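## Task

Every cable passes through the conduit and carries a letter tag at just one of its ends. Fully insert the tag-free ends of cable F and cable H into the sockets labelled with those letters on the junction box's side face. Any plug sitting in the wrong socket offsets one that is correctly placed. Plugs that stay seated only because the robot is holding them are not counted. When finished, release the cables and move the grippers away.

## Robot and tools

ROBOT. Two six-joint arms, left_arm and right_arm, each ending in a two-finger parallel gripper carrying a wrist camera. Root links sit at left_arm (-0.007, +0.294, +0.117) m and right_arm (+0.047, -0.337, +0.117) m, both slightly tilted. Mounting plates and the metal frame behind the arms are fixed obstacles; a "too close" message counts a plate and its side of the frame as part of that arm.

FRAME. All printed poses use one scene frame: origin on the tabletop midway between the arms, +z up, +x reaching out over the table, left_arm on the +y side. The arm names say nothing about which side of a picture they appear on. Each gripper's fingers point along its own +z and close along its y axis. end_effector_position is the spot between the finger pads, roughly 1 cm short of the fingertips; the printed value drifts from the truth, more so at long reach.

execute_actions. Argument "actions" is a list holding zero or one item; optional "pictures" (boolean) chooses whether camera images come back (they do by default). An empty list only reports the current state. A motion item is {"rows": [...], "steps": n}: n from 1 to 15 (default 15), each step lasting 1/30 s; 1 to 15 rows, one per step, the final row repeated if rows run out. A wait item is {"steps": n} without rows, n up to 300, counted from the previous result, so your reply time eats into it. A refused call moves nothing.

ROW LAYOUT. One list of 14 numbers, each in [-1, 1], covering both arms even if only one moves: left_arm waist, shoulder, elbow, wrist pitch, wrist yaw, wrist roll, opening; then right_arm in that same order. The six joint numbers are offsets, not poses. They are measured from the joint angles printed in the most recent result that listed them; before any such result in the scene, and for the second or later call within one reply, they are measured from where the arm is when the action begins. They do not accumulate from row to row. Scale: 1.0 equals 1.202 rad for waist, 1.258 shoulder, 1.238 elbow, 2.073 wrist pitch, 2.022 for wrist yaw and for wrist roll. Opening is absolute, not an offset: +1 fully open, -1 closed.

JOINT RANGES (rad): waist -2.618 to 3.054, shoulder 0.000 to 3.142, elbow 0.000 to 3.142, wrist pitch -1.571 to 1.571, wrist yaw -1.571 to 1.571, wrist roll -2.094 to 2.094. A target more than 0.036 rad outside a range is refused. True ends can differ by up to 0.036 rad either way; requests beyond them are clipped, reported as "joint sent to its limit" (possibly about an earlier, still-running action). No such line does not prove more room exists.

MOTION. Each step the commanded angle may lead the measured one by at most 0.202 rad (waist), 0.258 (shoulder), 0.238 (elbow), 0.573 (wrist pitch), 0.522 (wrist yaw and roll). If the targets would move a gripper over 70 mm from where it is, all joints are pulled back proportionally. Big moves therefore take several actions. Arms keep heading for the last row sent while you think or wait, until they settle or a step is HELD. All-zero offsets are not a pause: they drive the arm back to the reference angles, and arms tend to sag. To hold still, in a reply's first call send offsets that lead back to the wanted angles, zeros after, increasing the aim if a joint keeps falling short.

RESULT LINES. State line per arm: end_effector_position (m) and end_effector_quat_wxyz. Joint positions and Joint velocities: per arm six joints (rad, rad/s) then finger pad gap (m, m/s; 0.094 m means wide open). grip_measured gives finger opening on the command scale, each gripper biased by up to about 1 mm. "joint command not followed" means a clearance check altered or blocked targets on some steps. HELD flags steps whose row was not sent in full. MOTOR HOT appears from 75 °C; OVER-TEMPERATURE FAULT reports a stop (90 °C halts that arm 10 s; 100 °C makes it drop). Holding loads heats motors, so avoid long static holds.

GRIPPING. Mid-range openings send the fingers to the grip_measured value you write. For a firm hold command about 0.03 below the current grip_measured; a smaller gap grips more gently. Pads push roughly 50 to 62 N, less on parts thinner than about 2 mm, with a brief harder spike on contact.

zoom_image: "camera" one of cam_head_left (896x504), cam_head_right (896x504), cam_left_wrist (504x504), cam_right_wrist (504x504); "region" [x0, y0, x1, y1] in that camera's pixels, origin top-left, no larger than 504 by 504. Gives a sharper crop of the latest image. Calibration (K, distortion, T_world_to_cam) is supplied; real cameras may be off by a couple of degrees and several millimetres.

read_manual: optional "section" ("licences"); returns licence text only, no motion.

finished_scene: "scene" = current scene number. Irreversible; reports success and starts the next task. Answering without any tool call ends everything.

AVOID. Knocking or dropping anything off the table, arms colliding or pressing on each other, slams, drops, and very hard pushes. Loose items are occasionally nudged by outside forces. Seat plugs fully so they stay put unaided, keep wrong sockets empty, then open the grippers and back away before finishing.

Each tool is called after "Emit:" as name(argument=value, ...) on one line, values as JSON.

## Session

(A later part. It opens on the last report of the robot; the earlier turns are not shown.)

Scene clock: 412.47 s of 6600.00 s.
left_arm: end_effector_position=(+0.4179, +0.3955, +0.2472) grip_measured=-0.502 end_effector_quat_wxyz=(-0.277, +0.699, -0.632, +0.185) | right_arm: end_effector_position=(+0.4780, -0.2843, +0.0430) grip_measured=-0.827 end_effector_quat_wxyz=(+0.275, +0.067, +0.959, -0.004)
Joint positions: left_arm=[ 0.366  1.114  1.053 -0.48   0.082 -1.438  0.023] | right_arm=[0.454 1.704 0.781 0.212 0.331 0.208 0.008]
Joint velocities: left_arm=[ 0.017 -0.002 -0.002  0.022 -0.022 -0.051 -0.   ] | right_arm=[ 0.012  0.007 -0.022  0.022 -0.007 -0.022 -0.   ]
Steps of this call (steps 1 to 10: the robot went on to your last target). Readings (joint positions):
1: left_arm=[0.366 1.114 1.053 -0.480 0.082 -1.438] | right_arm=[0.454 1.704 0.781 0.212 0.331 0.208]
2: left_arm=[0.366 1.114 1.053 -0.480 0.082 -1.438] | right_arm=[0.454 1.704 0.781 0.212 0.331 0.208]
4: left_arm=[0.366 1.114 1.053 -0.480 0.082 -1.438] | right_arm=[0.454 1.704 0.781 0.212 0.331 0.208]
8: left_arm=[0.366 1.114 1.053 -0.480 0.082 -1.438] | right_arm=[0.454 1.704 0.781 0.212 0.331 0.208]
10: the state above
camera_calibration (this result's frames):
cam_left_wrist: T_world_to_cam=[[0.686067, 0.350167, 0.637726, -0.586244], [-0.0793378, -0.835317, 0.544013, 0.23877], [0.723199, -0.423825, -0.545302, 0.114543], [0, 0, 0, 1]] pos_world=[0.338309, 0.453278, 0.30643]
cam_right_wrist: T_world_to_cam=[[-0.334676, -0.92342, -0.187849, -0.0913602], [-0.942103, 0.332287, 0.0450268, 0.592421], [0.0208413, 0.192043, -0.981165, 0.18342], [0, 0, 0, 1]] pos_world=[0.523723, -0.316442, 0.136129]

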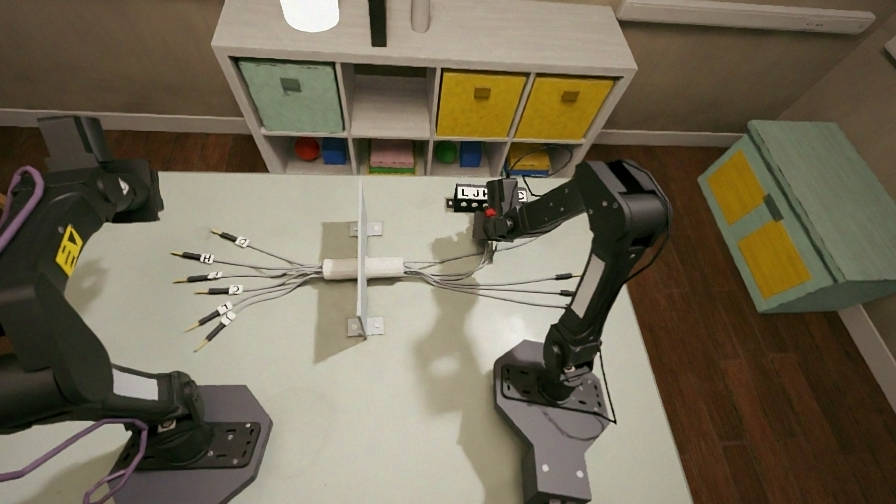

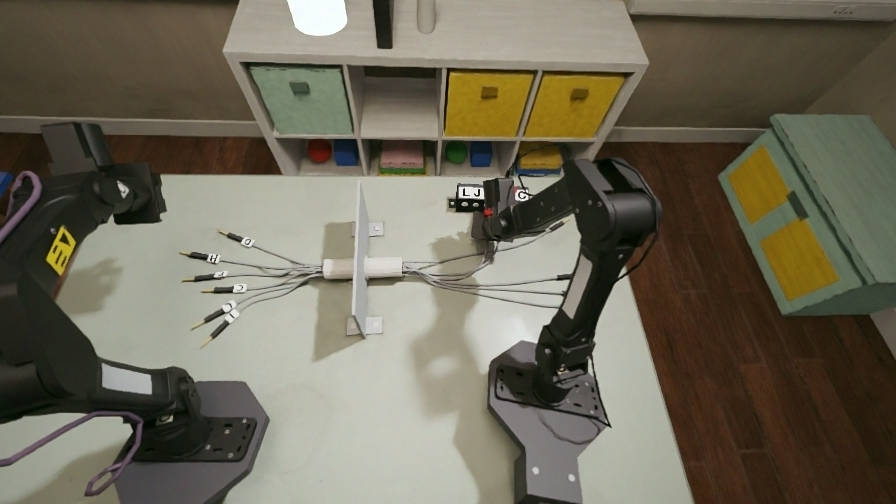

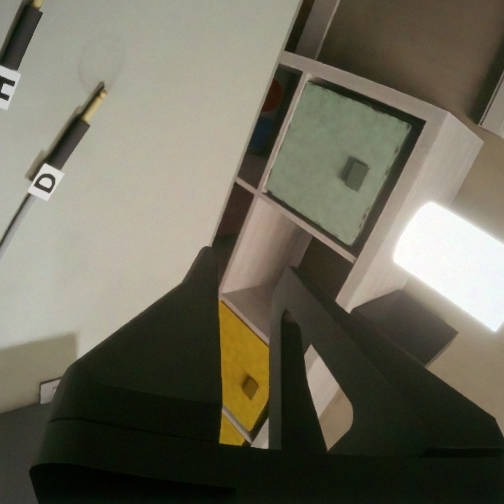

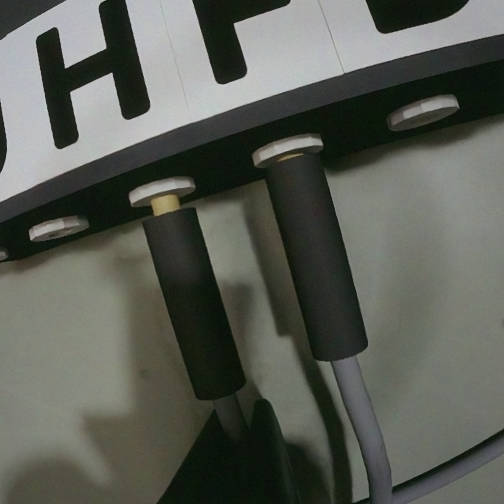

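Emit:
execute_actions(actions=[{"rows":[[0,0,0,0,0,0,-0.5,0.018,-0.03,0,0.008,0,0,-0.83],[0,0,0,0,0,0,-0.5,0.018,-0.04,0,0.008,0,0,-0.83]],"steps":10}], pictures=false)

Emit:
execute_actions(actions=[{"rows":[[0,0,0,0,0,0,-0.5,0,-0.02,0.02,0.01,0,0,-0.83],[0,0,0,0,0,0,-0.5,0,-0.02,0.03,0.015,0,0,-0.83],[0,0,0,0,0,0,-0.5,0,-0.01,0.04,0.02,0,0,-0.83],[0,0,0,0,0,0,-0.5,0,0,0.05,0.025,0,0,-0.83]],"steps":12}], pictures=false)

Emit:
execute_actions(actions=[{"steps":8}])

Scene clock: 413.73 s of 6600.00 s.
left_arm: end_effector_position=(+0.4179, +0.3955, +0.2472) grip_measured=-0.502 end_effector_quat_wxyz=(-0.277, +0.699, -0.632, +0.185) | right_arm: end_effector_position=(+0.4819, -0.2835, +0.0508) grip_measured=-0.827 end_effector_quat_wxyz=(+0.285, +0.068, +0.956, -0.000)
Joint positions: left_arm=[ 0.366  1.114  1.053 -0.48   0.082 -1.438  0.023] | right_arm=[0.458 1.684 0.781 0.214 0.331 0.208 0.008]
Joint velocities: left_arm=[ 0.012 -0.002 -0.002 -0.007  0.037  0.051  0.   ] | right_arm=[-0.002 -0.012 -0.017 -0.037  0.007  0.066  0.001]
Steps of this call (steps 1 to 15: the robot went on to your last target; steps 16 to 28: nothing new was sent; steps 29 to 38: all 10 steps of this action). Readings (joint positions):
29: left_arm=[0.366 1.114 1.053 -0.480 0.082 -1.438] | right_arm=[0.454 1.704 0.781 0.212 0.331 0.208]
30: left_arm=[0.366 1.114 1.053 -0.480 0.082 -1.438] | right_arm=[0.454 1.702 0.781 0.212 0.331 0.208]
32: left_arm=[0.366 1.114 1.053 -0.480 0.082 -1.438] | right_arm=[0.454 1.696 0.781 0.212 0.331 0.208]
36: left_arm=[0.366 1.114 1.053 -0.480 0.082 -1.438] | right_arm=[0.457 1.685 0.781 0.214 0.331 0.208]
38: the state above

Scene clock: 414.13 s of 6600.00 s.
left_arm: end_effector_position=(+0.4179, +0.3955, +0.2472) grip_measured=-0.502 end_effector_quat_wxyz=(-0.277, +0.699, -0.632, +0.185) | right_arm: end_effector_position=(+0.4871, -0.2828, +0.0543) grip_measured=-0.827 end_effector_quat_wxyz=(+0.290, +0.069, +0.954, +0.001)
Joint positions: left_arm=[ 0.366  1.114  1.053 -0.48   0.082 -1.438  0.023] | right_arm=[0.458 1.684 0.795 0.21  0.33  0.208 0.008]
Joint velocities: left_arm=[-0.007  0.002  0.002 -0.037  0.007 -0.007 -0.   ] | right_arm=[-0.007  0.002  0.027 -0.007 -0.037  0.022 -0.001]
Steps of this call (steps 1 to 12: all 12 steps of this action). Readings (joint positions):
1: left_arm=[0.366 1.114 1.053 -0.480 0.082 -1.438] | right_arm=[0.458 1.684 0.781 0.215 0.331 0.208]
2: left_arm=[0.366 1.114 1.053 -0.480 0.082 -1.438] | right_arm=[0.458 1.684 0.781 0.215 0.331 0.208]
4: left_arm=[0.366 1.114 1.053 -0.480 0.082 -1.438] | right_arm=[0.458 1.684 0.787 0.217 0.331 0.208]
8: left_arm=[0.366 1.114 1.053 -0.480 0.082 -1.438] | right_arm=[0.458 1.684 0.795 0.210 0.330 0.208]
12: the state above

Scene clock: 414.40 s of 6600.00 s.
left_arm: end_effector_position=(+0.4179, +0.3955, +0.2472) grip_measured=-0.502 end_effector_quat_wxyz=(-0.277, +0.699, -0.632, +0.185) | right_arm: end_effector_position=(+0.4871, -0.2828, +0.0543) grip_measured=-0.827 end_effector_quat_wxyz=(+0.290, +0.069, +0.954, +0.001)
Joint positions: left_arm=[ 0.366  1.114  1.053 -0.48   0.082 -1.438  0.023] | right_arm=[0.458 1.684 0.795 0.21  0.33  0.208 0.008]
Joint velocities: left_arm=[ 0.017 -0.002 -0.012  0.007  0.007  0.007 -0.   ] | right_arm=[-0.007  0.007 -0.002 -0.037  0.051 -0.037 -0.001]
Steps of this call (steps 1 to 8: the robot went on to your last target). Readings (joint positions):
1: left_arm=[0.366 1.114 1.053 -0.480 0.082 -1.438] | right_arm=[0.458 1.684 0.795 0.210 0.330 0.208]
2: left_arm=[0.366 1.114 1.053 -0.480 0.082 -1.438] | right_arm=[0.458 1.684 0.795 0.210 0.330 0.208]
4: left_arm=[0.366 1.114 1.053 -0.480 0.082 -1.438] | right_arm=[0.458 1.684 0.795 0.210 0.330 0.208]
8: the state above
camera_calibration (this result's frames):
cam_left_wrist: T_world_to_cam=[[0.686067, 0.350167, 0.637726, -0.586244], [-0.0793378, -0.835317, 0.544013, 0.23877], [0.723199, -0.423825, -0.545302, 0.114543], [0, 0, 0, 1]] pos_world=[0.338309, 0.453278, 0.30643]
cam_right_wrist: T_world_to_cam=[[-0.330769, -0.920698, -0.207141, -0.0848794], [-0.942259, 0.334382, 0.0183703, 0.602093], [0.0523506, 0.201256, -0.978139, 0.181151], [0, 0, 0, 1]] pos_world=[0.529768, -0.315935, 0.148548]

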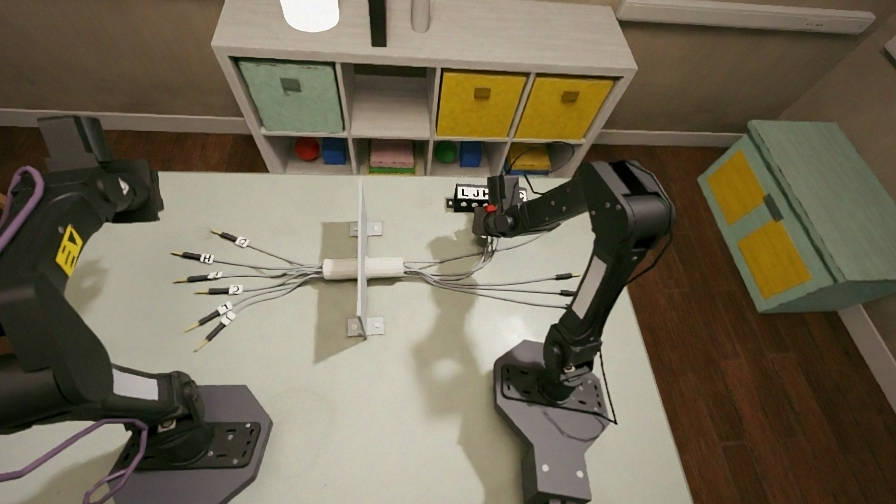

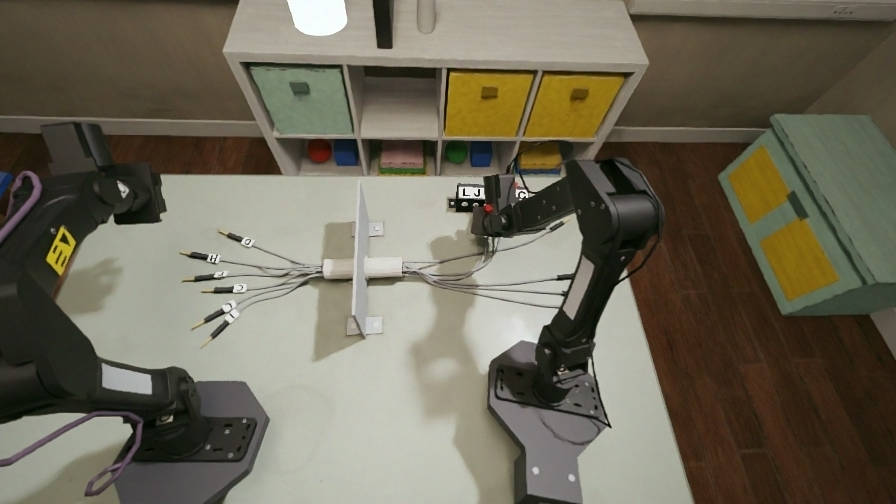

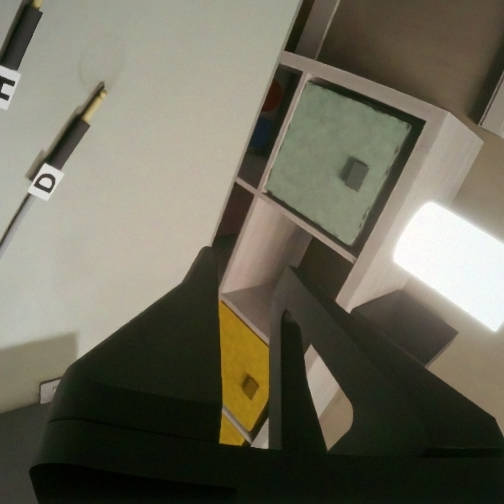

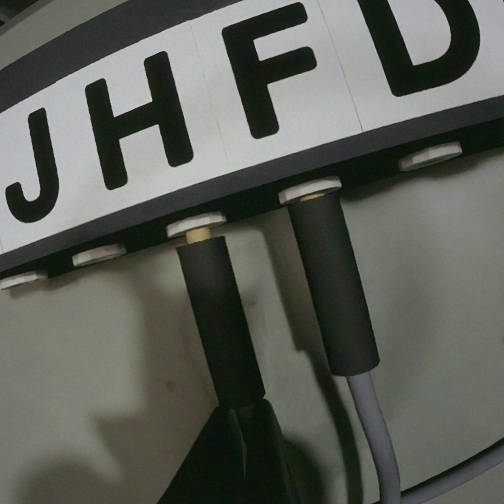

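Emit:
execute_actions(actions=[{"rows":[[0,0,0,0,0,0,-0.5,0,0.012,0.03,0.02,0,0,-0.83],[0,0,0,0,0,0,-0.5,0,0.012,0.05,0.04,0,0,-0.83],[0,0,0,0,0,0,-0.5,0,0.012,0.07,0.06,0,0,-0.83],[0,0,0,0,0,0,-0.5,0,0.008,0.08,0.08,0,0,-0.83],[0,0,0,0,0,0,-0.5,0,0.004,0.08,0.10,0,0,-0.83]],"steps":9}], pictures=false)

Emit:
execute_actions(actions=[{"rows":[[0,0,0,0,0,0,-0.5,0,0,0,0,0,0,-0.83]],"steps":6}])

Scene clock: 415.50 s of 6600.00 s.
left_arm: end_effector_position=(+0.4179, +0.3955, +0.2472) grip_measured=-0.502 end_effector_quat_wxyz=(-0.277, +0.699, -0.632, +0.185) | right_arm: end_effector_position=(+0.4892, -0.2825, +0.0534) grip_measured=-0.827 end_effector_quat_wxyz=(+0.288, +0.069, +0.955, -0.000)
Joint positions: left_arm=[ 0.366  1.114  1.053 -0.48   0.082 -1.438  0.023] | right_arm=[0.458 1.694 0.81  0.2   0.332 0.208 0.008]
Joint velocities: left_arm=[ 0.002 -0.007 -0.017  0.022  0.007  0.037 -0.   ] | right_arm=[-0.027  0.002 -0.002  0.022 -0.051  0.066 -0.001]
Steps of this call (steps 1 to 15: the robot went on to your last target; steps 16 to 24: nothing new was sent; steps 25 to 33: all 9 steps of this action). Readings (joint positions):
25: left_arm=[0.366 1.114 1.053 -0.480 0.082 -1.438] | right_arm=[0.458 1.685 0.795 0.210 0.330 0.208]
26: left_arm=[0.366 1.114 1.053 -0.480 0.082 -1.438] | right_arm=[0.458 1.687 0.798 0.210 0.330 0.208]
28: left_arm=[0.366 1.114 1.053 -0.480 0.082 -1.438] | right_arm=[0.458 1.693 0.808 0.203 0.331 0.208]
32: left_arm=[0.366 1.114 1.053 -0.480 0.082 -1.438] | right_arm=[0.458 1.694 0.810 0.200 0.332 0.208]
33: the state above

Scene clock: 415.70 s of 6600.00 s.
left_arm: end_effector_position=(+0.4179, +0.3954, +0.2472) grip_measured=-0.502 end_effector_quat_wxyz=(-0.277, +0.699, -0.632, +0.185) | right_arm: end_effector_position=(+0.4866, -0.2827, +0.0517) grip_measured=-0.827 end_effector_quat_wxyz=(+0.283, +0.068, +0.957, -0.001)
Joint positions: left_arm=[ 0.366  1.114  1.053 -0.48   0.082 -1.438  0.023] | right_arm=[0.458 1.694 0.808 0.189 0.332 0.208 0.008]
Joint velocities: left_arm=[ 0.002 -0.002 -0.042  0.022 -0.007 -0.022  0.   ] | right_arm=[-0.002  0.002 -0.022  0.022 -0.081  0.007 -0.   ]
Steps of this call (steps 1 to 6: all 6 steps of this action). Readings (joint positions):
1: left_arm=[0.366 1.114 1.053 -0.480 0.082 -1.438] | right_arm=[0.458 1.694 0.808 0.191 0.332 0.208]
2: left_arm=[0.366 1.114 1.053 -0.480 0.082 -1.438] | right_arm=[0.458 1.694 0.808 0.189 0.332 0.208]
4: left_arm=[0.366 1.114 1.053 -0.480 0.082 -1.438] | right_arm=[0.458 1.694 0.808 0.189 0.332 0.208]
6: the state above
camera_calibration (this result's frames):
cam_left_wrist: T_world_to_cam=[[0.686108, 0.350187, 0.637671, -0.586243], [-0.0795747, -0.835141, 0.544249, 0.238687], [0.723134, -0.424156, -0.545131, 0.114619], [0, 0, 0, 1]] pos_world=[0.338335, 0.453248, 0.306407]
cam_right_wrist: T_world_to_cam=[[-0.331826, -0.922575, -0.19684, -0.0860529], [-0.942655, 0.332241, 0.0319063, 0.60051], [0.0359623, 0.19614, -0.979916, 0.185237], [0, 0, 0, 1]] pos_world=[0.530857, -0.315236, 0.145419]

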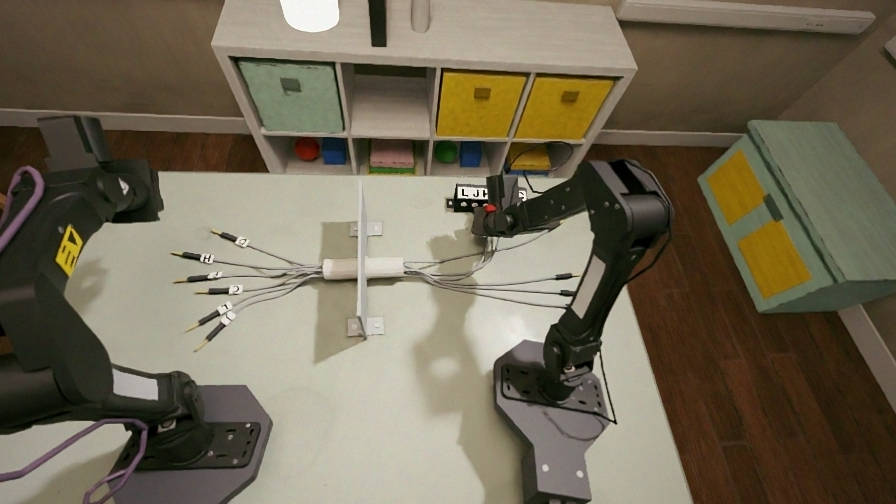

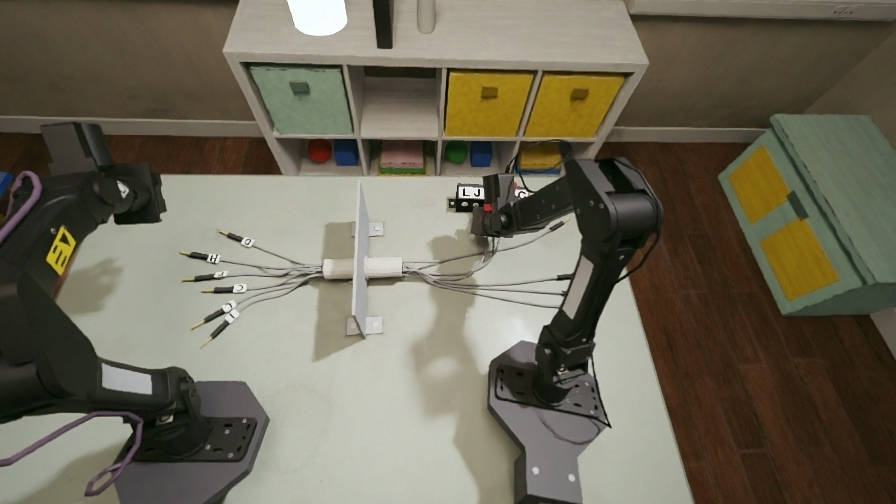

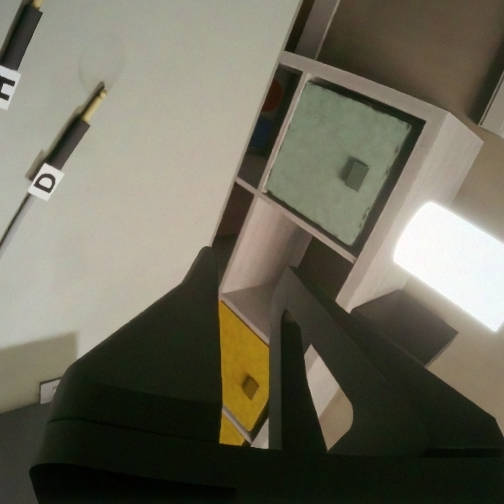

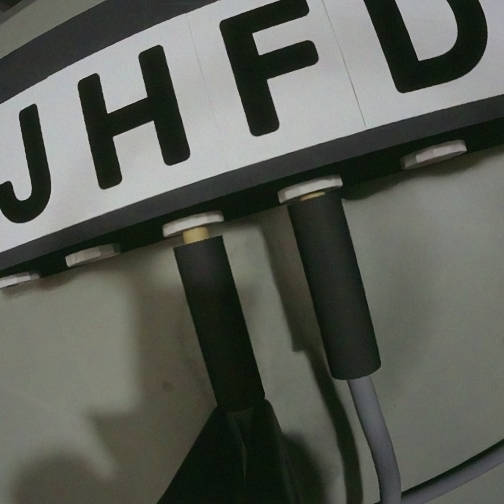

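Full F pattern, held for full duration.

Emit:
execute_actions(actions=[{"rows":[[0,0,0,0,0,0,-0.5,0,-0.02,0.02,0.04,0,0,-0.83],[0,0,0,0,0,0,-0.5,0,-0.03,0.04,0.06,0,0,-0.83],[0,0,0,0,0,0,-0.5,0,-0.03,0.06,0.08,0,0,-0.83],[0,0,0,0,0,0,-0.5,0,-0.03,0.08,0.10,0,0,-0.83],[0,0,0,0,0,0,-0.5,0,-0.03,0.10,0.12,0,0,-0.83],[0,0,0,0,0,0,-0.5,0,-0.03,0.12,0.15,0,0,-0.83]],"steps":12}], pictures=false)

Emit:
execute_actions(actions=[{"rows":[[0,0,0,0,0,0,-0.5,0,0,0,0,0,0,-0.83]],"steps":6}])

Scene clock: 417.10 s of 6600.00 s.
left_arm: end_effector_position=(+0.4179, +0.3954, +0.2472) grip_measured=-0.502 end_effector_quat_wxyz=(-0.277, +0.699, -0.632, +0.185) | right_arm: end_effector_position=(+0.4890, -0.2825, +0.0534) grip_measured=-0.827 end_effector_quat_wxyz=(+0.283, +0.068, +0.957, -0.001)
Joint positions: left_arm=[ 0.366  1.114  1.053 -0.48   0.082 -1.438  0.023] | right_arm=[0.458 1.694 0.819 0.18  0.332 0.208 0.008]
Joint velocities: left_arm=[-0.012 -0.002 -0.017 -0.066 -0.037  0.081 -0.001] | right_arm=[-0.002 -0.002  0.017 -0.051  0.037 -0.037  0.001]
Steps of this call (steps 1 to 15: the robot went on to your last target; steps 16 to 30: nothing new was sent; steps 31 to 42: all 12 steps of this action). Readings (joint positions):
31: left_arm=[0.366 1.114 1.053 -0.480 0.082 -1.438] | right_arm=[0.458 1.694 0.808 0.192 0.332 0.208]
32: left_arm=[0.366 1.114 1.053 -0.480 0.082 -1.438] | right_arm=[0.458 1.694 0.808 0.194 0.332 0.208]
34: left_arm=[0.366 1.114 1.053 -0.480 0.082 -1.438] | right_arm=[0.458 1.694 0.811 0.194 0.332 0.208]
38: left_arm=[0.366 1.114 1.053 -0.480 0.082 -1.438] | right_arm=[0.458 1.694 0.817 0.185 0.332 0.208]
42: the state above

Scene clock: 417.30 s of 6600.00 s.
left_arm: end_effector_position=(+0.4179, +0.3954, +0.2472) grip_measured=-0.502 end_effector_quat_wxyz=(-0.277, +0.699, -0.632, +0.185) | right_arm: end_effector_position=(+0.4866, -0.2828, +0.0519) grip_measured=-0.827 end_effector_quat_wxyz=(+0.278, +0.066, +0.958, -0.002)
Joint positions: left_arm=[ 0.366  1.114  1.053 -0.48   0.082 -1.438  0.023] | right_arm=[0.458 1.694 0.818 0.169 0.332 0.208 0.008]
Joint velocities: left_arm=[-0.012 -0.017  0.007 -0.066  0.007  0.007  0.   ] | right_arm=[-0.022  0.017 -0.007  0.037  0.037 -0.007  0.   ]
Steps of this call (steps 1 to 6: all 6 steps of this action). Readings (joint positions):
1: left_arm=[0.366 1.114 1.053 -0.480 0.082 -1.438] | right_arm=[0.458 1.694 0.818 0.171 0.332 0.208]
2: left_arm=[0.366 1.114 1.053 -0.480 0.082 -1.438] | right_arm=[0.458 1.694 0.818 0.169 0.332 0.208]
4: left_arm=[0.366 1.114 1.053 -0.480 0.082 -1.438] | right_arm=[0.458 1.694 0.818 0.169 0.332 0.208]
6: the state above
camera_calibration (this result's frames):
cam_left_wrist: T_world_to_cam=[[0.686108, 0.350187, 0.637671, -0.586243], [-0.0795747, -0.835141, 0.544249, 0.238687], [0.723134, -0.424156, -0.545131, 0.114619], [0, 0, 0, 1]] pos_world=[0.338335, 0.453248, 0.306407]
cam_right_wrist: T_world_to_cam=[[-0.331825, -0.923657, -0.191701, -0.0866083], [-0.942974, 0.330438, 0.0401208, 0.599764], [0.0262876, 0.194083, -0.980633, 0.189597], [0, 0, 0, 1]] pos_world=[0.531839, -0.314979, 0.14526]

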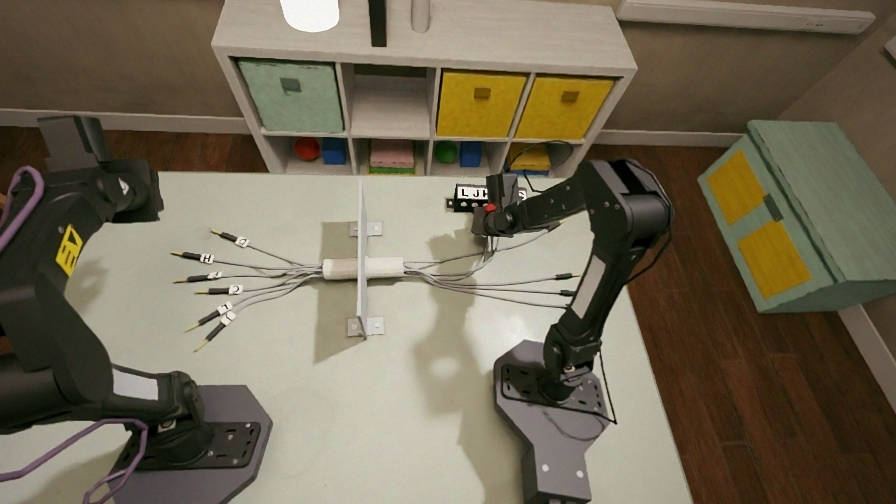

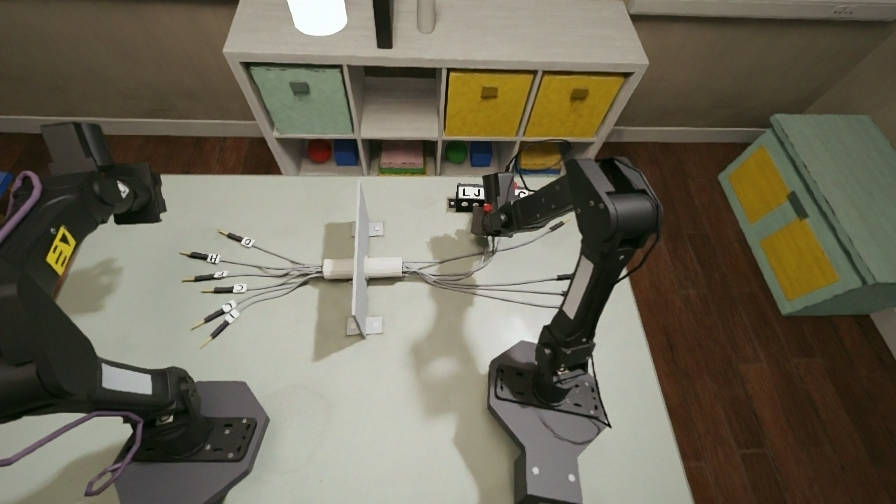

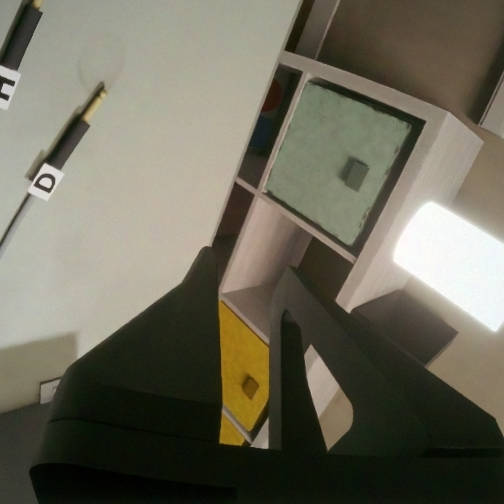

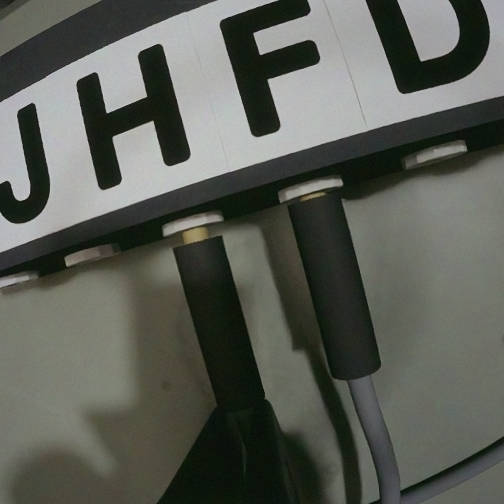

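Emit:
execute_actions(actions=[{"rows":[[0,0,0,0,0,0,-0.5,0,-0.02,0,0.04,0,0,-0.83],[0,0,0,0,0,0,-0.5,0,-0.02,0,0.07,0,0,-0.83],[0,0,0,0,0,0,-0.5,0,-0.01,0.01,0.10,0,0,-0.83],[0,0,0,0,0,0,-0.5,0,0,0.02,0.11,0,0,-0.83],[0,0,0,0,0,0,-0.5,0,0,0.03,0.11,0,0,-0.83],[0,0,0,0,0,0,-0.5,0,0,0.04,0.11,0,0,-0.83]],"steps":12}], pictures=false)

Emit:
execute_actions(actions=[{"rows":[[0,0,0,0,0,0,-0.5,0,0,0,0,0,0,-0.83]],"steps":6}])

Scene clock: 418.87 s of 6600.00 s.
left_arm: end_effector_position=(+0.4179, +0.3954, +0.2472) grip_measured=-0.502 end_effector_quat_wxyz=(-0.277, +0.699, -0.632, +0.185) | right_arm: end_effector_position=(+0.4890, -0.2825, +0.0534) grip_measured=-0.827 end_effector_quat_wxyz=(+0.285, +0.068, +0.956, -0.001)
Joint positions: left_arm=[ 0.366  1.114  1.053 -0.48   0.082 -1.438  0.023] | right_arm=[0.458 1.694 0.815 0.187 0.332 0.208 0.008]
Joint velocities: left_arm=[-0.012  0.012  0.007 -0.037  0.007 -0.007  0.001] | right_arm=[-0.022  0.007  0.012 -0.081 -0.081 -0.066 -0.001]
Steps of this call (steps 1 to 15: the robot went on to your last target; steps 16 to 35: nothing new was sent; steps 36 to 47: all 12 steps of this action). Readings (joint positions):
36: left_arm=[0.366 1.114 1.053 -0.480 0.082 -1.438] | right_arm=[0.458 1.694 0.818 0.172 0.332 0.208]
37: left_arm=[0.366 1.114 1.053 -0.480 0.082 -1.438] | right_arm=[0.458 1.694 0.818 0.176 0.332 0.208]
39: left_arm=[0.366 1.114 1.053 -0.480 0.082 -1.438] | right_arm=[0.458 1.694 0.815 0.187 0.332 0.208]
43: left_arm=[0.366 1.114 1.053 -0.480 0.082 -1.438] | right_arm=[0.458 1.694 0.815 0.187 0.332 0.208]
47: the state above

Scene clock: 419.07 s of 6600.00 s.
left_arm: end_effector_position=(+0.4179, +0.3954, +0.2472) grip_measured=-0.502 end_effector_quat_wxyz=(-0.277, +0.699, -0.632, +0.185) | right_arm: end_effector_position=(+0.4866, -0.2827, +0.0518) grip_measured=-0.827 end_effector_quat_wxyz=(+0.280, +0.067, +0.958, -0.002)
Joint positions: left_arm=[ 0.366  1.114  1.053 -0.48   0.082 -1.438  0.023] | right_arm=[0.458 1.694 0.814 0.178 0.332 0.208 0.008]
Joint velocities: left_arm=[ 0.002  0.002  0.002  0.037 -0.022  0.022  0.   ] | right_arm=[ 0.007  0.017  0.007 -0.051  0.066  0.022  0.001]
Steps of this call (steps 1 to 6: all 6 steps of this action). Readings (joint positions):
1: left_arm=[0.366 1.114 1.053 -0.480 0.082 -1.438] | right_arm=[0.458 1.694 0.814 0.179 0.332 0.208]
2: left_arm=[0.366 1.114 1.053 -0.480 0.082 -1.438] | right_arm=[0.458 1.694 0.814 0.178 0.332 0.208]
4: left_arm=[0.366 1.114 1.053 -0.480 0.082 -1.438] | right_arm=[0.458 1.694 0.814 0.178 0.332 0.208]
6: the state above
camera_calibration (this result's frames):
cam_left_wrist: T_world_to_cam=[[0.686108, 0.350187, 0.637671, -0.586243], [-0.0795747, -0.835141, 0.544249, 0.238687], [0.723134, -0.424156, -0.545131, 0.114619], [0, 0, 0, 1]] pos_world=[0.338335, 0.453248, 0.306407]
cam_right_wrist: T_world_to_cam=[[-0.331832, -0.923201, -0.193876, -0.0863687], [-0.942849, 0.331199, 0.0366446, 0.600087], [0.0303811, 0.194955, -0.980341, 0.187749], [0, 0, 0, 1]] pos_world=[0.531427, -0.315086, 0.145323]

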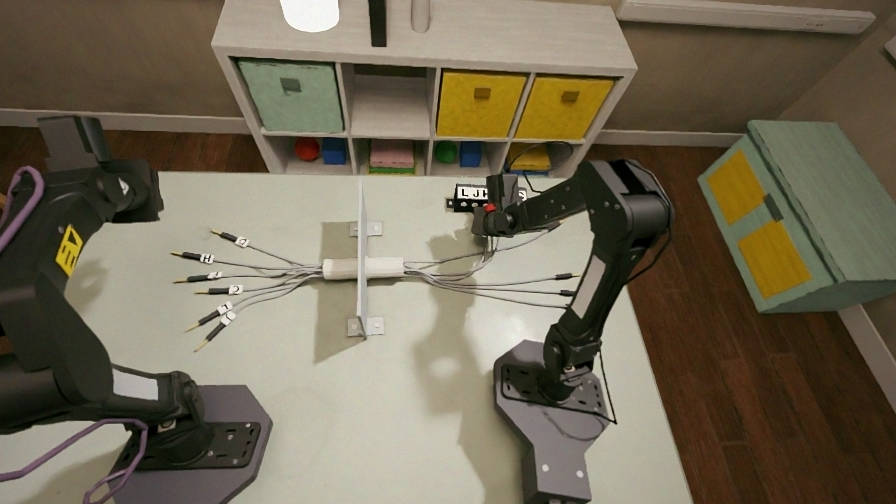

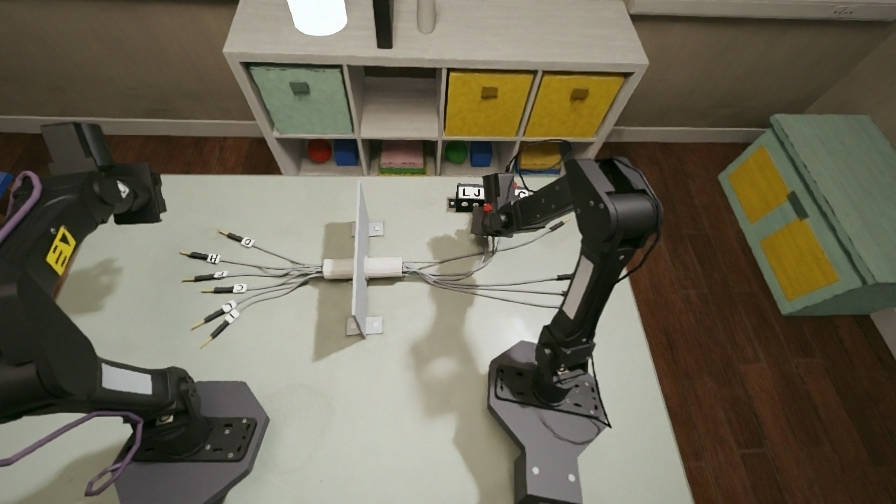

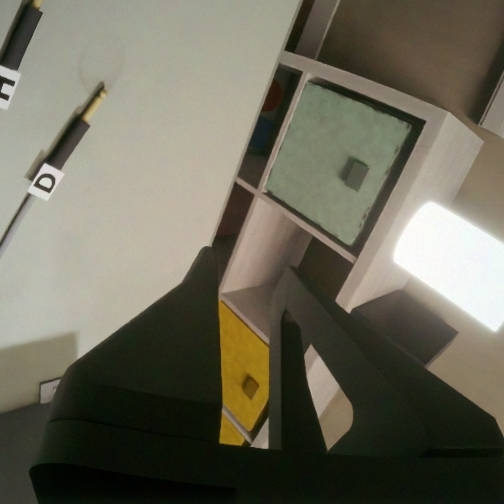

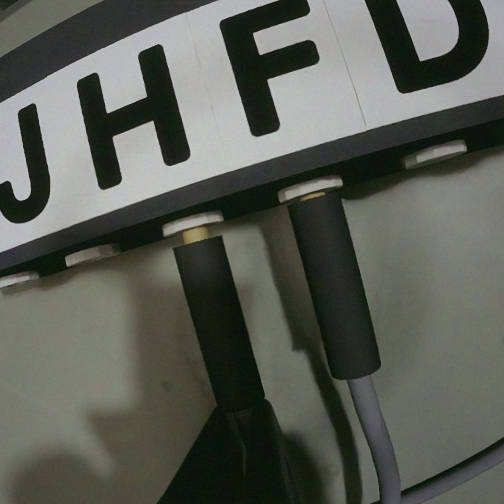

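Emit:
execute_actions(actions=[{"rows":[[0,0,0,0,0,0,-0.5,0,0,0.02,0.04,0,0,-0.83],[0,0,0,0,0,0,-0.5,0,0.01,0.04,0.07,0,0,-0.83],[0,0,0,0,0,0,-0.5,0,0.02,0.06,0.09,0,0,-0.83],[0,0,0,0,0,0,-0.5,0,0.03,0.08,0.11,0,0,-0.83],[0,0,0,0,0,0,-0.5,0,0.04,0.10,0.13,0,0,-0.83],[0,0,0,0,0,0,-0.5,0,0.05,0.12,0.15,0,0,-0.83]],"steps":12}], pictures=false)

Emit:
execute_actions(actions=[{"rows":[[0,0,0,0,0,0,-0.5,0,0,0,0,0,0,-0.83]],"steps":6}])

Scene clock: 422.20 s of 6600.00 s.
left_arm: end_effector_position=(+0.4179, +0.3954, +0.2472) grip_measured=-0.502 end_effector_quat_wxyz=(-0.277, +0.699, -0.632, +0.185) | right_arm: end_effector_position=(+0.4914, -0.2823, +0.0413) grip_measured=-0.827 end_effector_quat_wxyz=(+0.275, +0.067, +0.959, -0.011)
Joint positions: left_arm=[ 0.366  1.114  1.053 -0.48   0.082 -1.438  0.023] | right_arm=[0.458 1.746 0.845 0.186 0.348 0.208 0.008]
Joint velocities: left_arm=[-0.012 -0.002  0.002 -0.081  0.007  0.007 -0.001] | right_arm=[-0.002 -0.012  0.027 -0.007 -0.037 -0.037 -0.001]
Steps of this call (steps 1 to 15: the robot went on to your last target; steps 16 to 82: nothing new was sent; steps 83 to 94: all 12 steps of this action). Readings (joint positions):
83: left_arm=[0.366 1.114 1.053 -0.480 0.082 -1.438] | right_arm=[0.458 1.694 0.814 0.180 0.332 0.208]
84: left_arm=[0.366 1.114 1.053 -0.480 0.082 -1.438] | right_arm=[0.458 1.694 0.814 0.185 0.332 0.208]
86: left_arm=[0.366 1.114 1.053 -0.480 0.082 -1.438] | right_arm=[0.458 1.705 0.820 0.189 0.334 0.208]
90: left_arm=[0.366 1.114 1.053 -0.480 0.082 -1.438] | right_arm=[0.458 1.738 0.840 0.186 0.344 0.208]
94: the state above

Scene clock: 422.40 s of 6600.00 s.
left_arm: end_effector_position=(+0.4179, +0.3954, +0.2472) grip_measured=-0.502 end_effector_quat_wxyz=(-0.277, +0.699, -0.632, +0.185) | right_arm: end_effector_position=(+0.4886, -0.2827, +0.0396) grip_measured=-0.827 end_effector_quat_wxyz=(+0.269, +0.066, +0.961, -0.013)
Joint positions: left_arm=[ 0.366  1.114  1.053 -0.48   0.082 -1.438  0.023] | right_arm=[0.458 1.746 0.844 0.175 0.349 0.208 0.008]
Joint velocities: left_arm=[-0.002 -0.007  0.002 -0.007 -0.007 -0.051  0.001] | right_arm=[-0.017  0.002 -0.022  0.007 -0.066 -0.007  0.001]
Steps of this call (steps 1 to 6: all 6 steps of this action). Readings (joint positions):
1: left_arm=[0.366 1.114 1.053 -0.480 0.082 -1.438] | right_arm=[0.458 1.746 0.844 0.177 0.349 0.208]
2: left_arm=[0.366 1.114 1.053 -0.480 0.082 -1.438] | right_arm=[0.458 1.746 0.844 0.175 0.349 0.208]
4: left_arm=[0.366 1.114 1.053 -0.480 0.082 -1.438] | right_arm=[0.458 1.746 0.844 0.175 0.349 0.208]
6: the state above
camera_calibration (this result's frames):
cam_left_wrist: T_world_to_cam=[[0.686108, 0.350187, 0.637671, -0.586243], [-0.0795747, -0.835141, 0.544249, 0.238687], [0.723134, -0.424156, -0.545131, 0.114619], [0, 0, 0, 1]] pos_world=[0.338335, 0.453248, 0.306407]
cam_right_wrist: T_world_to_cam=[[-0.339314, -0.925653, -0.167431, -0.0861025], [-0.940642, 0.335343, 0.0523271, 0.601846], [0.00770996, 0.175248, -0.984494, 0.181369], [0, 0, 0, 1]] pos_world=[0.535507, -0.31331, 0.132648]

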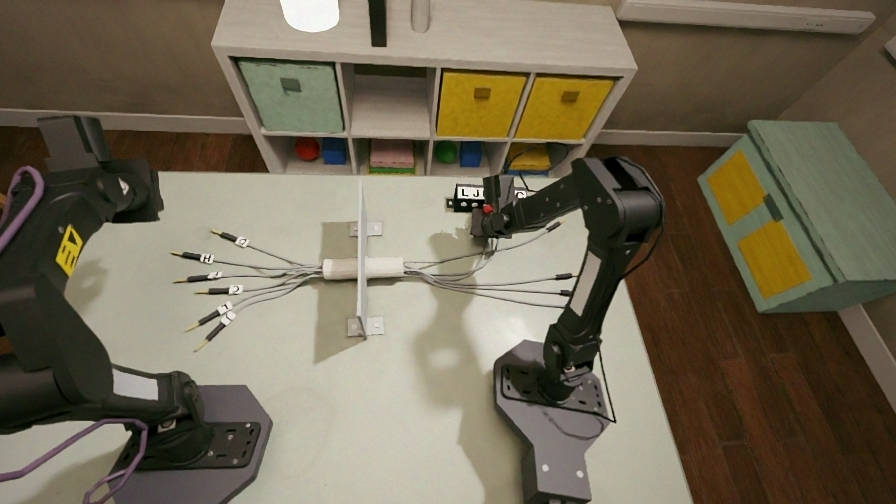

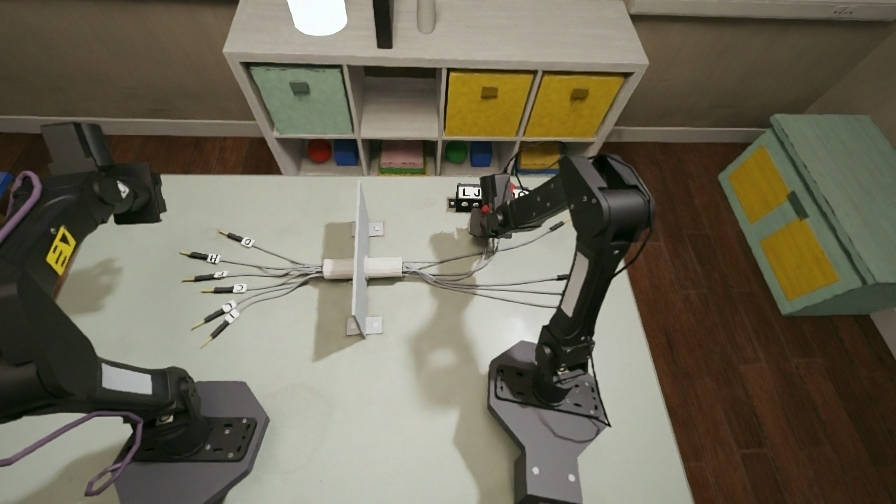

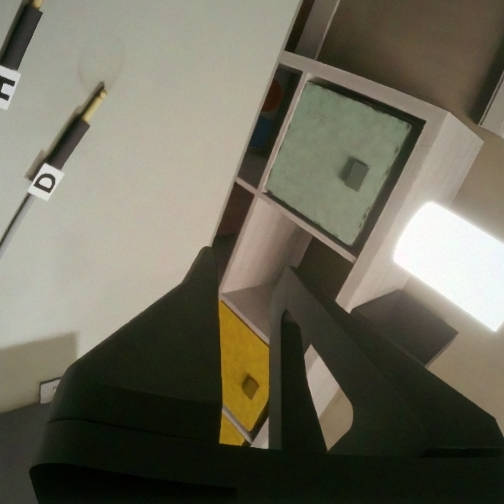

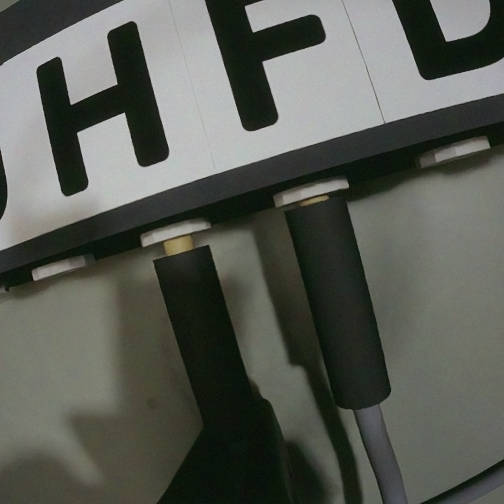

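Emit:
execute_actions(actions=[{"rows":[[0,0,0,0,0,0,-0.5,0,0,-0.05,0.004,0,0,-0.7],[0,0,0,0,0,0,-0.5,0,0,-0.06,0.004,0,0,-0.7],[0,0,0,0,0,0,-0.5,0,0,-0.06,0.004,0,0,-0.7],[0,0,0,0,0,0,-0.5,0.005,0,-0.09,0.04,0.005,-0.01,-0.6],[0,0,0,0,0,0,-0.5,0.01,0,-0.12,0.09,0.01,-0.02,-0.6],[0,0,0,0,0,0,-0.5,0.015,0,-0.15,0.14,0.014,-0.028,-0.6]],"steps":15}], pictures=false)

Emit:
execute_actions(actions=[{"steps":12}])

Scene clock: 428.93 s of 6600.00 s.
left_arm: end_effector_position=(+0.4179, +0.3954, +0.2472) grip_measured=-0.502 end_effector_quat_wxyz=(-0.277, +0.699, -0.632, +0.185) | right_arm: end_effector_position=(+0.4662, -0.2870, +0.0285) grip_measured=-0.603 end_effector_quat_wxyz=(+0.304, +0.057, +0.951, -0.017)
Joint positions: left_arm=[ 0.366  1.114  1.053 -0.48   0.082 -1.438  0.023] | right_arm=[0.461 1.746 0.671 0.424 0.364 0.166 0.019]
Joint velocities: left_arm=[-0.002 -0.012  0.002 -0.066  0.066  0.037 -0.001] | right_arm=[-0.012 -0.007  0.012  0.125  0.066 -0.007  0.   ]
Steps of this call (steps 1 to 15: the robot went on to your last target; steps 16 to 90: nothing new was sent; then 3.03 s passed at rest; steps 91 to 105: all 15 steps of this action). Readings (joint positions):
91: left_arm=[0.366 1.114 1.053 -0.480 0.082 -1.438] | right_arm=[0.458 1.746 0.838 0.179 0.349 0.208]
92: left_arm=[0.366 1.114 1.053 -0.480 0.082 -1.438] | right_arm=[0.458 1.746 0.827 0.187 0.349 0.208]
94: left_arm=[0.366 1.114 1.053 -0.480 0.082 -1.438] | right_arm=[0.458 1.746 0.796 0.197 0.349 0.207]
98: left_arm=[0.366 1.114 1.053 -0.480 0.082 -1.438] | right_arm=[0.459 1.746 0.687 0.334 0.357 0.183]
105: the state above

Scene clock: 429.33 s of 6600.00 s.
left_arm: end_effector_position=(+0.4179, +0.3954, +0.2472) grip_measured=-0.502 end_effector_quat_wxyz=(-0.277, +0.699, -0.632, +0.185) | right_arm: end_effector_position=(+0.4707, -0.2870, +0.0318) grip_measured=-0.603 end_effector_quat_wxyz=(+0.315, +0.059, +0.947, -0.017)
Joint positions: left_arm=[ 0.366  1.114  1.053 -0.48   0.082 -1.438  0.023] | right_arm=[0.461 1.746 0.671 0.447 0.366 0.162 0.019]
Joint velocities: left_arm=[-0.017 -0.007 -0.002 -0.022  0.007 -0.037  0.   ] | right_arm=[-0.007 -0.007  0.007  0.022  0.007 -0.081  0.   ]
Steps of this call (steps 1 to 12: the robot went on to your last target). Readings (joint positions):
1: left_arm=[0.366 1.114 1.053 -0.480 0.082 -1.438] | right_arm=[0.461 1.746 0.671 0.429 0.365 0.165]
2: left_arm=[0.366 1.114 1.053 -0.480 0.082 -1.438] | right_arm=[0.461 1.746 0.671 0.434 0.365 0.164]
4: left_arm=[0.366 1.114 1.053 -0.480 0.082 -1.438] | right_arm=[0.461 1.746 0.671 0.439 0.366 0.163]
8: left_arm=[0.366 1.114 1.053 -0.480 0.082 -1.438] | right_arm=[0.461 1.746 0.671 0.445 0.366 0.162]
12: the state above
camera_calibration (this result's frames):
cam_left_wrist: T_world_to_cam=[[0.686108, 0.350187, 0.637671, -0.586243], [-0.0795747, -0.835141, 0.544249, 0.238687], [0.723134, -0.424156, -0.545131, 0.114619], [0, 0, 0, 1]] pos_world=[0.338335, 0.453248, 0.306407]
cam_right_wrist: T_world_to_cam=[[-0.312886, -0.932268, -0.181601, -0.111414], [-0.944665, 0.325293, -0.0423348, 0.58892], [0.098541, 0.158306, -0.982461, 0.126846], [0, 0, 0, 1]] pos_world=[0.508973, -0.31552, 0.12932]

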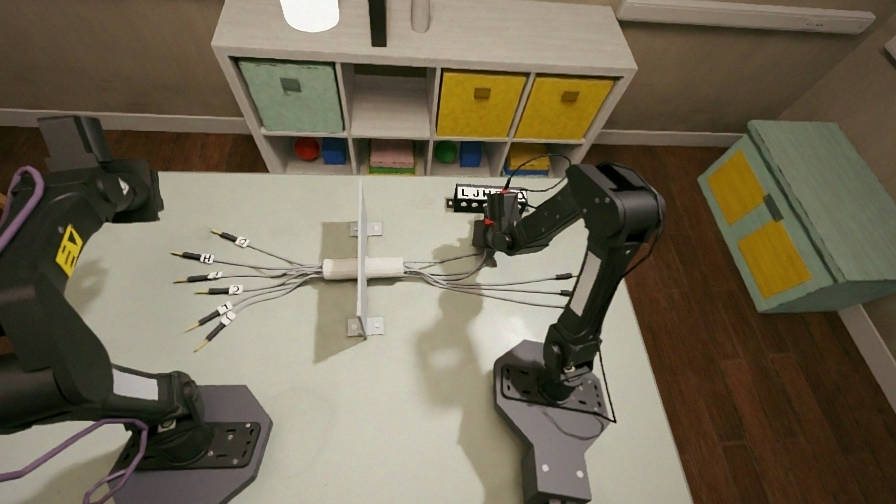

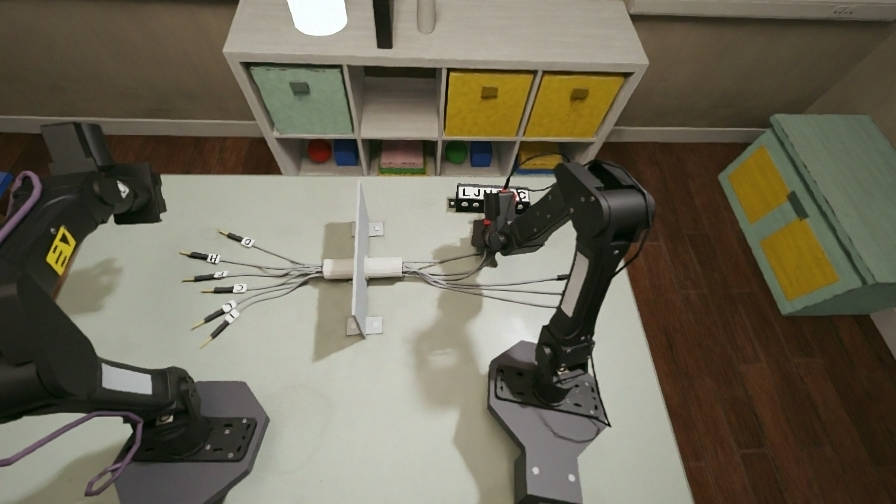

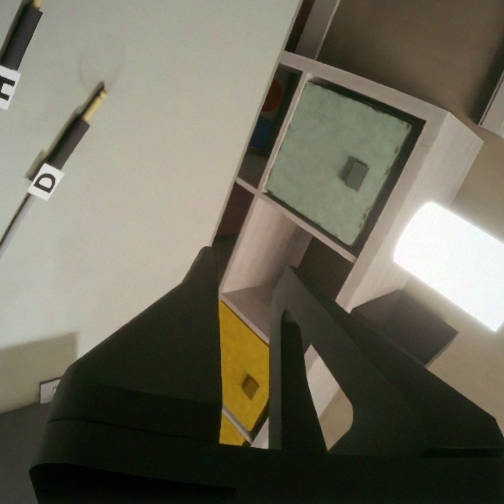

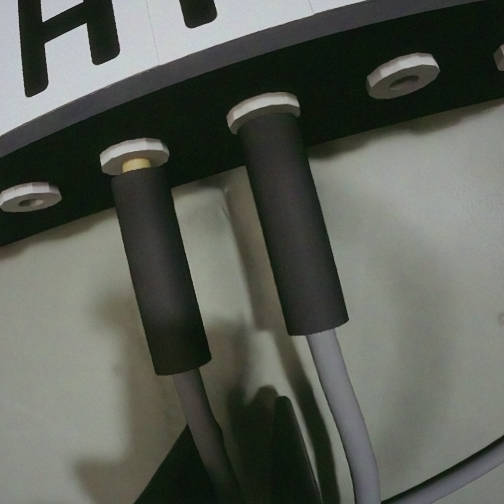

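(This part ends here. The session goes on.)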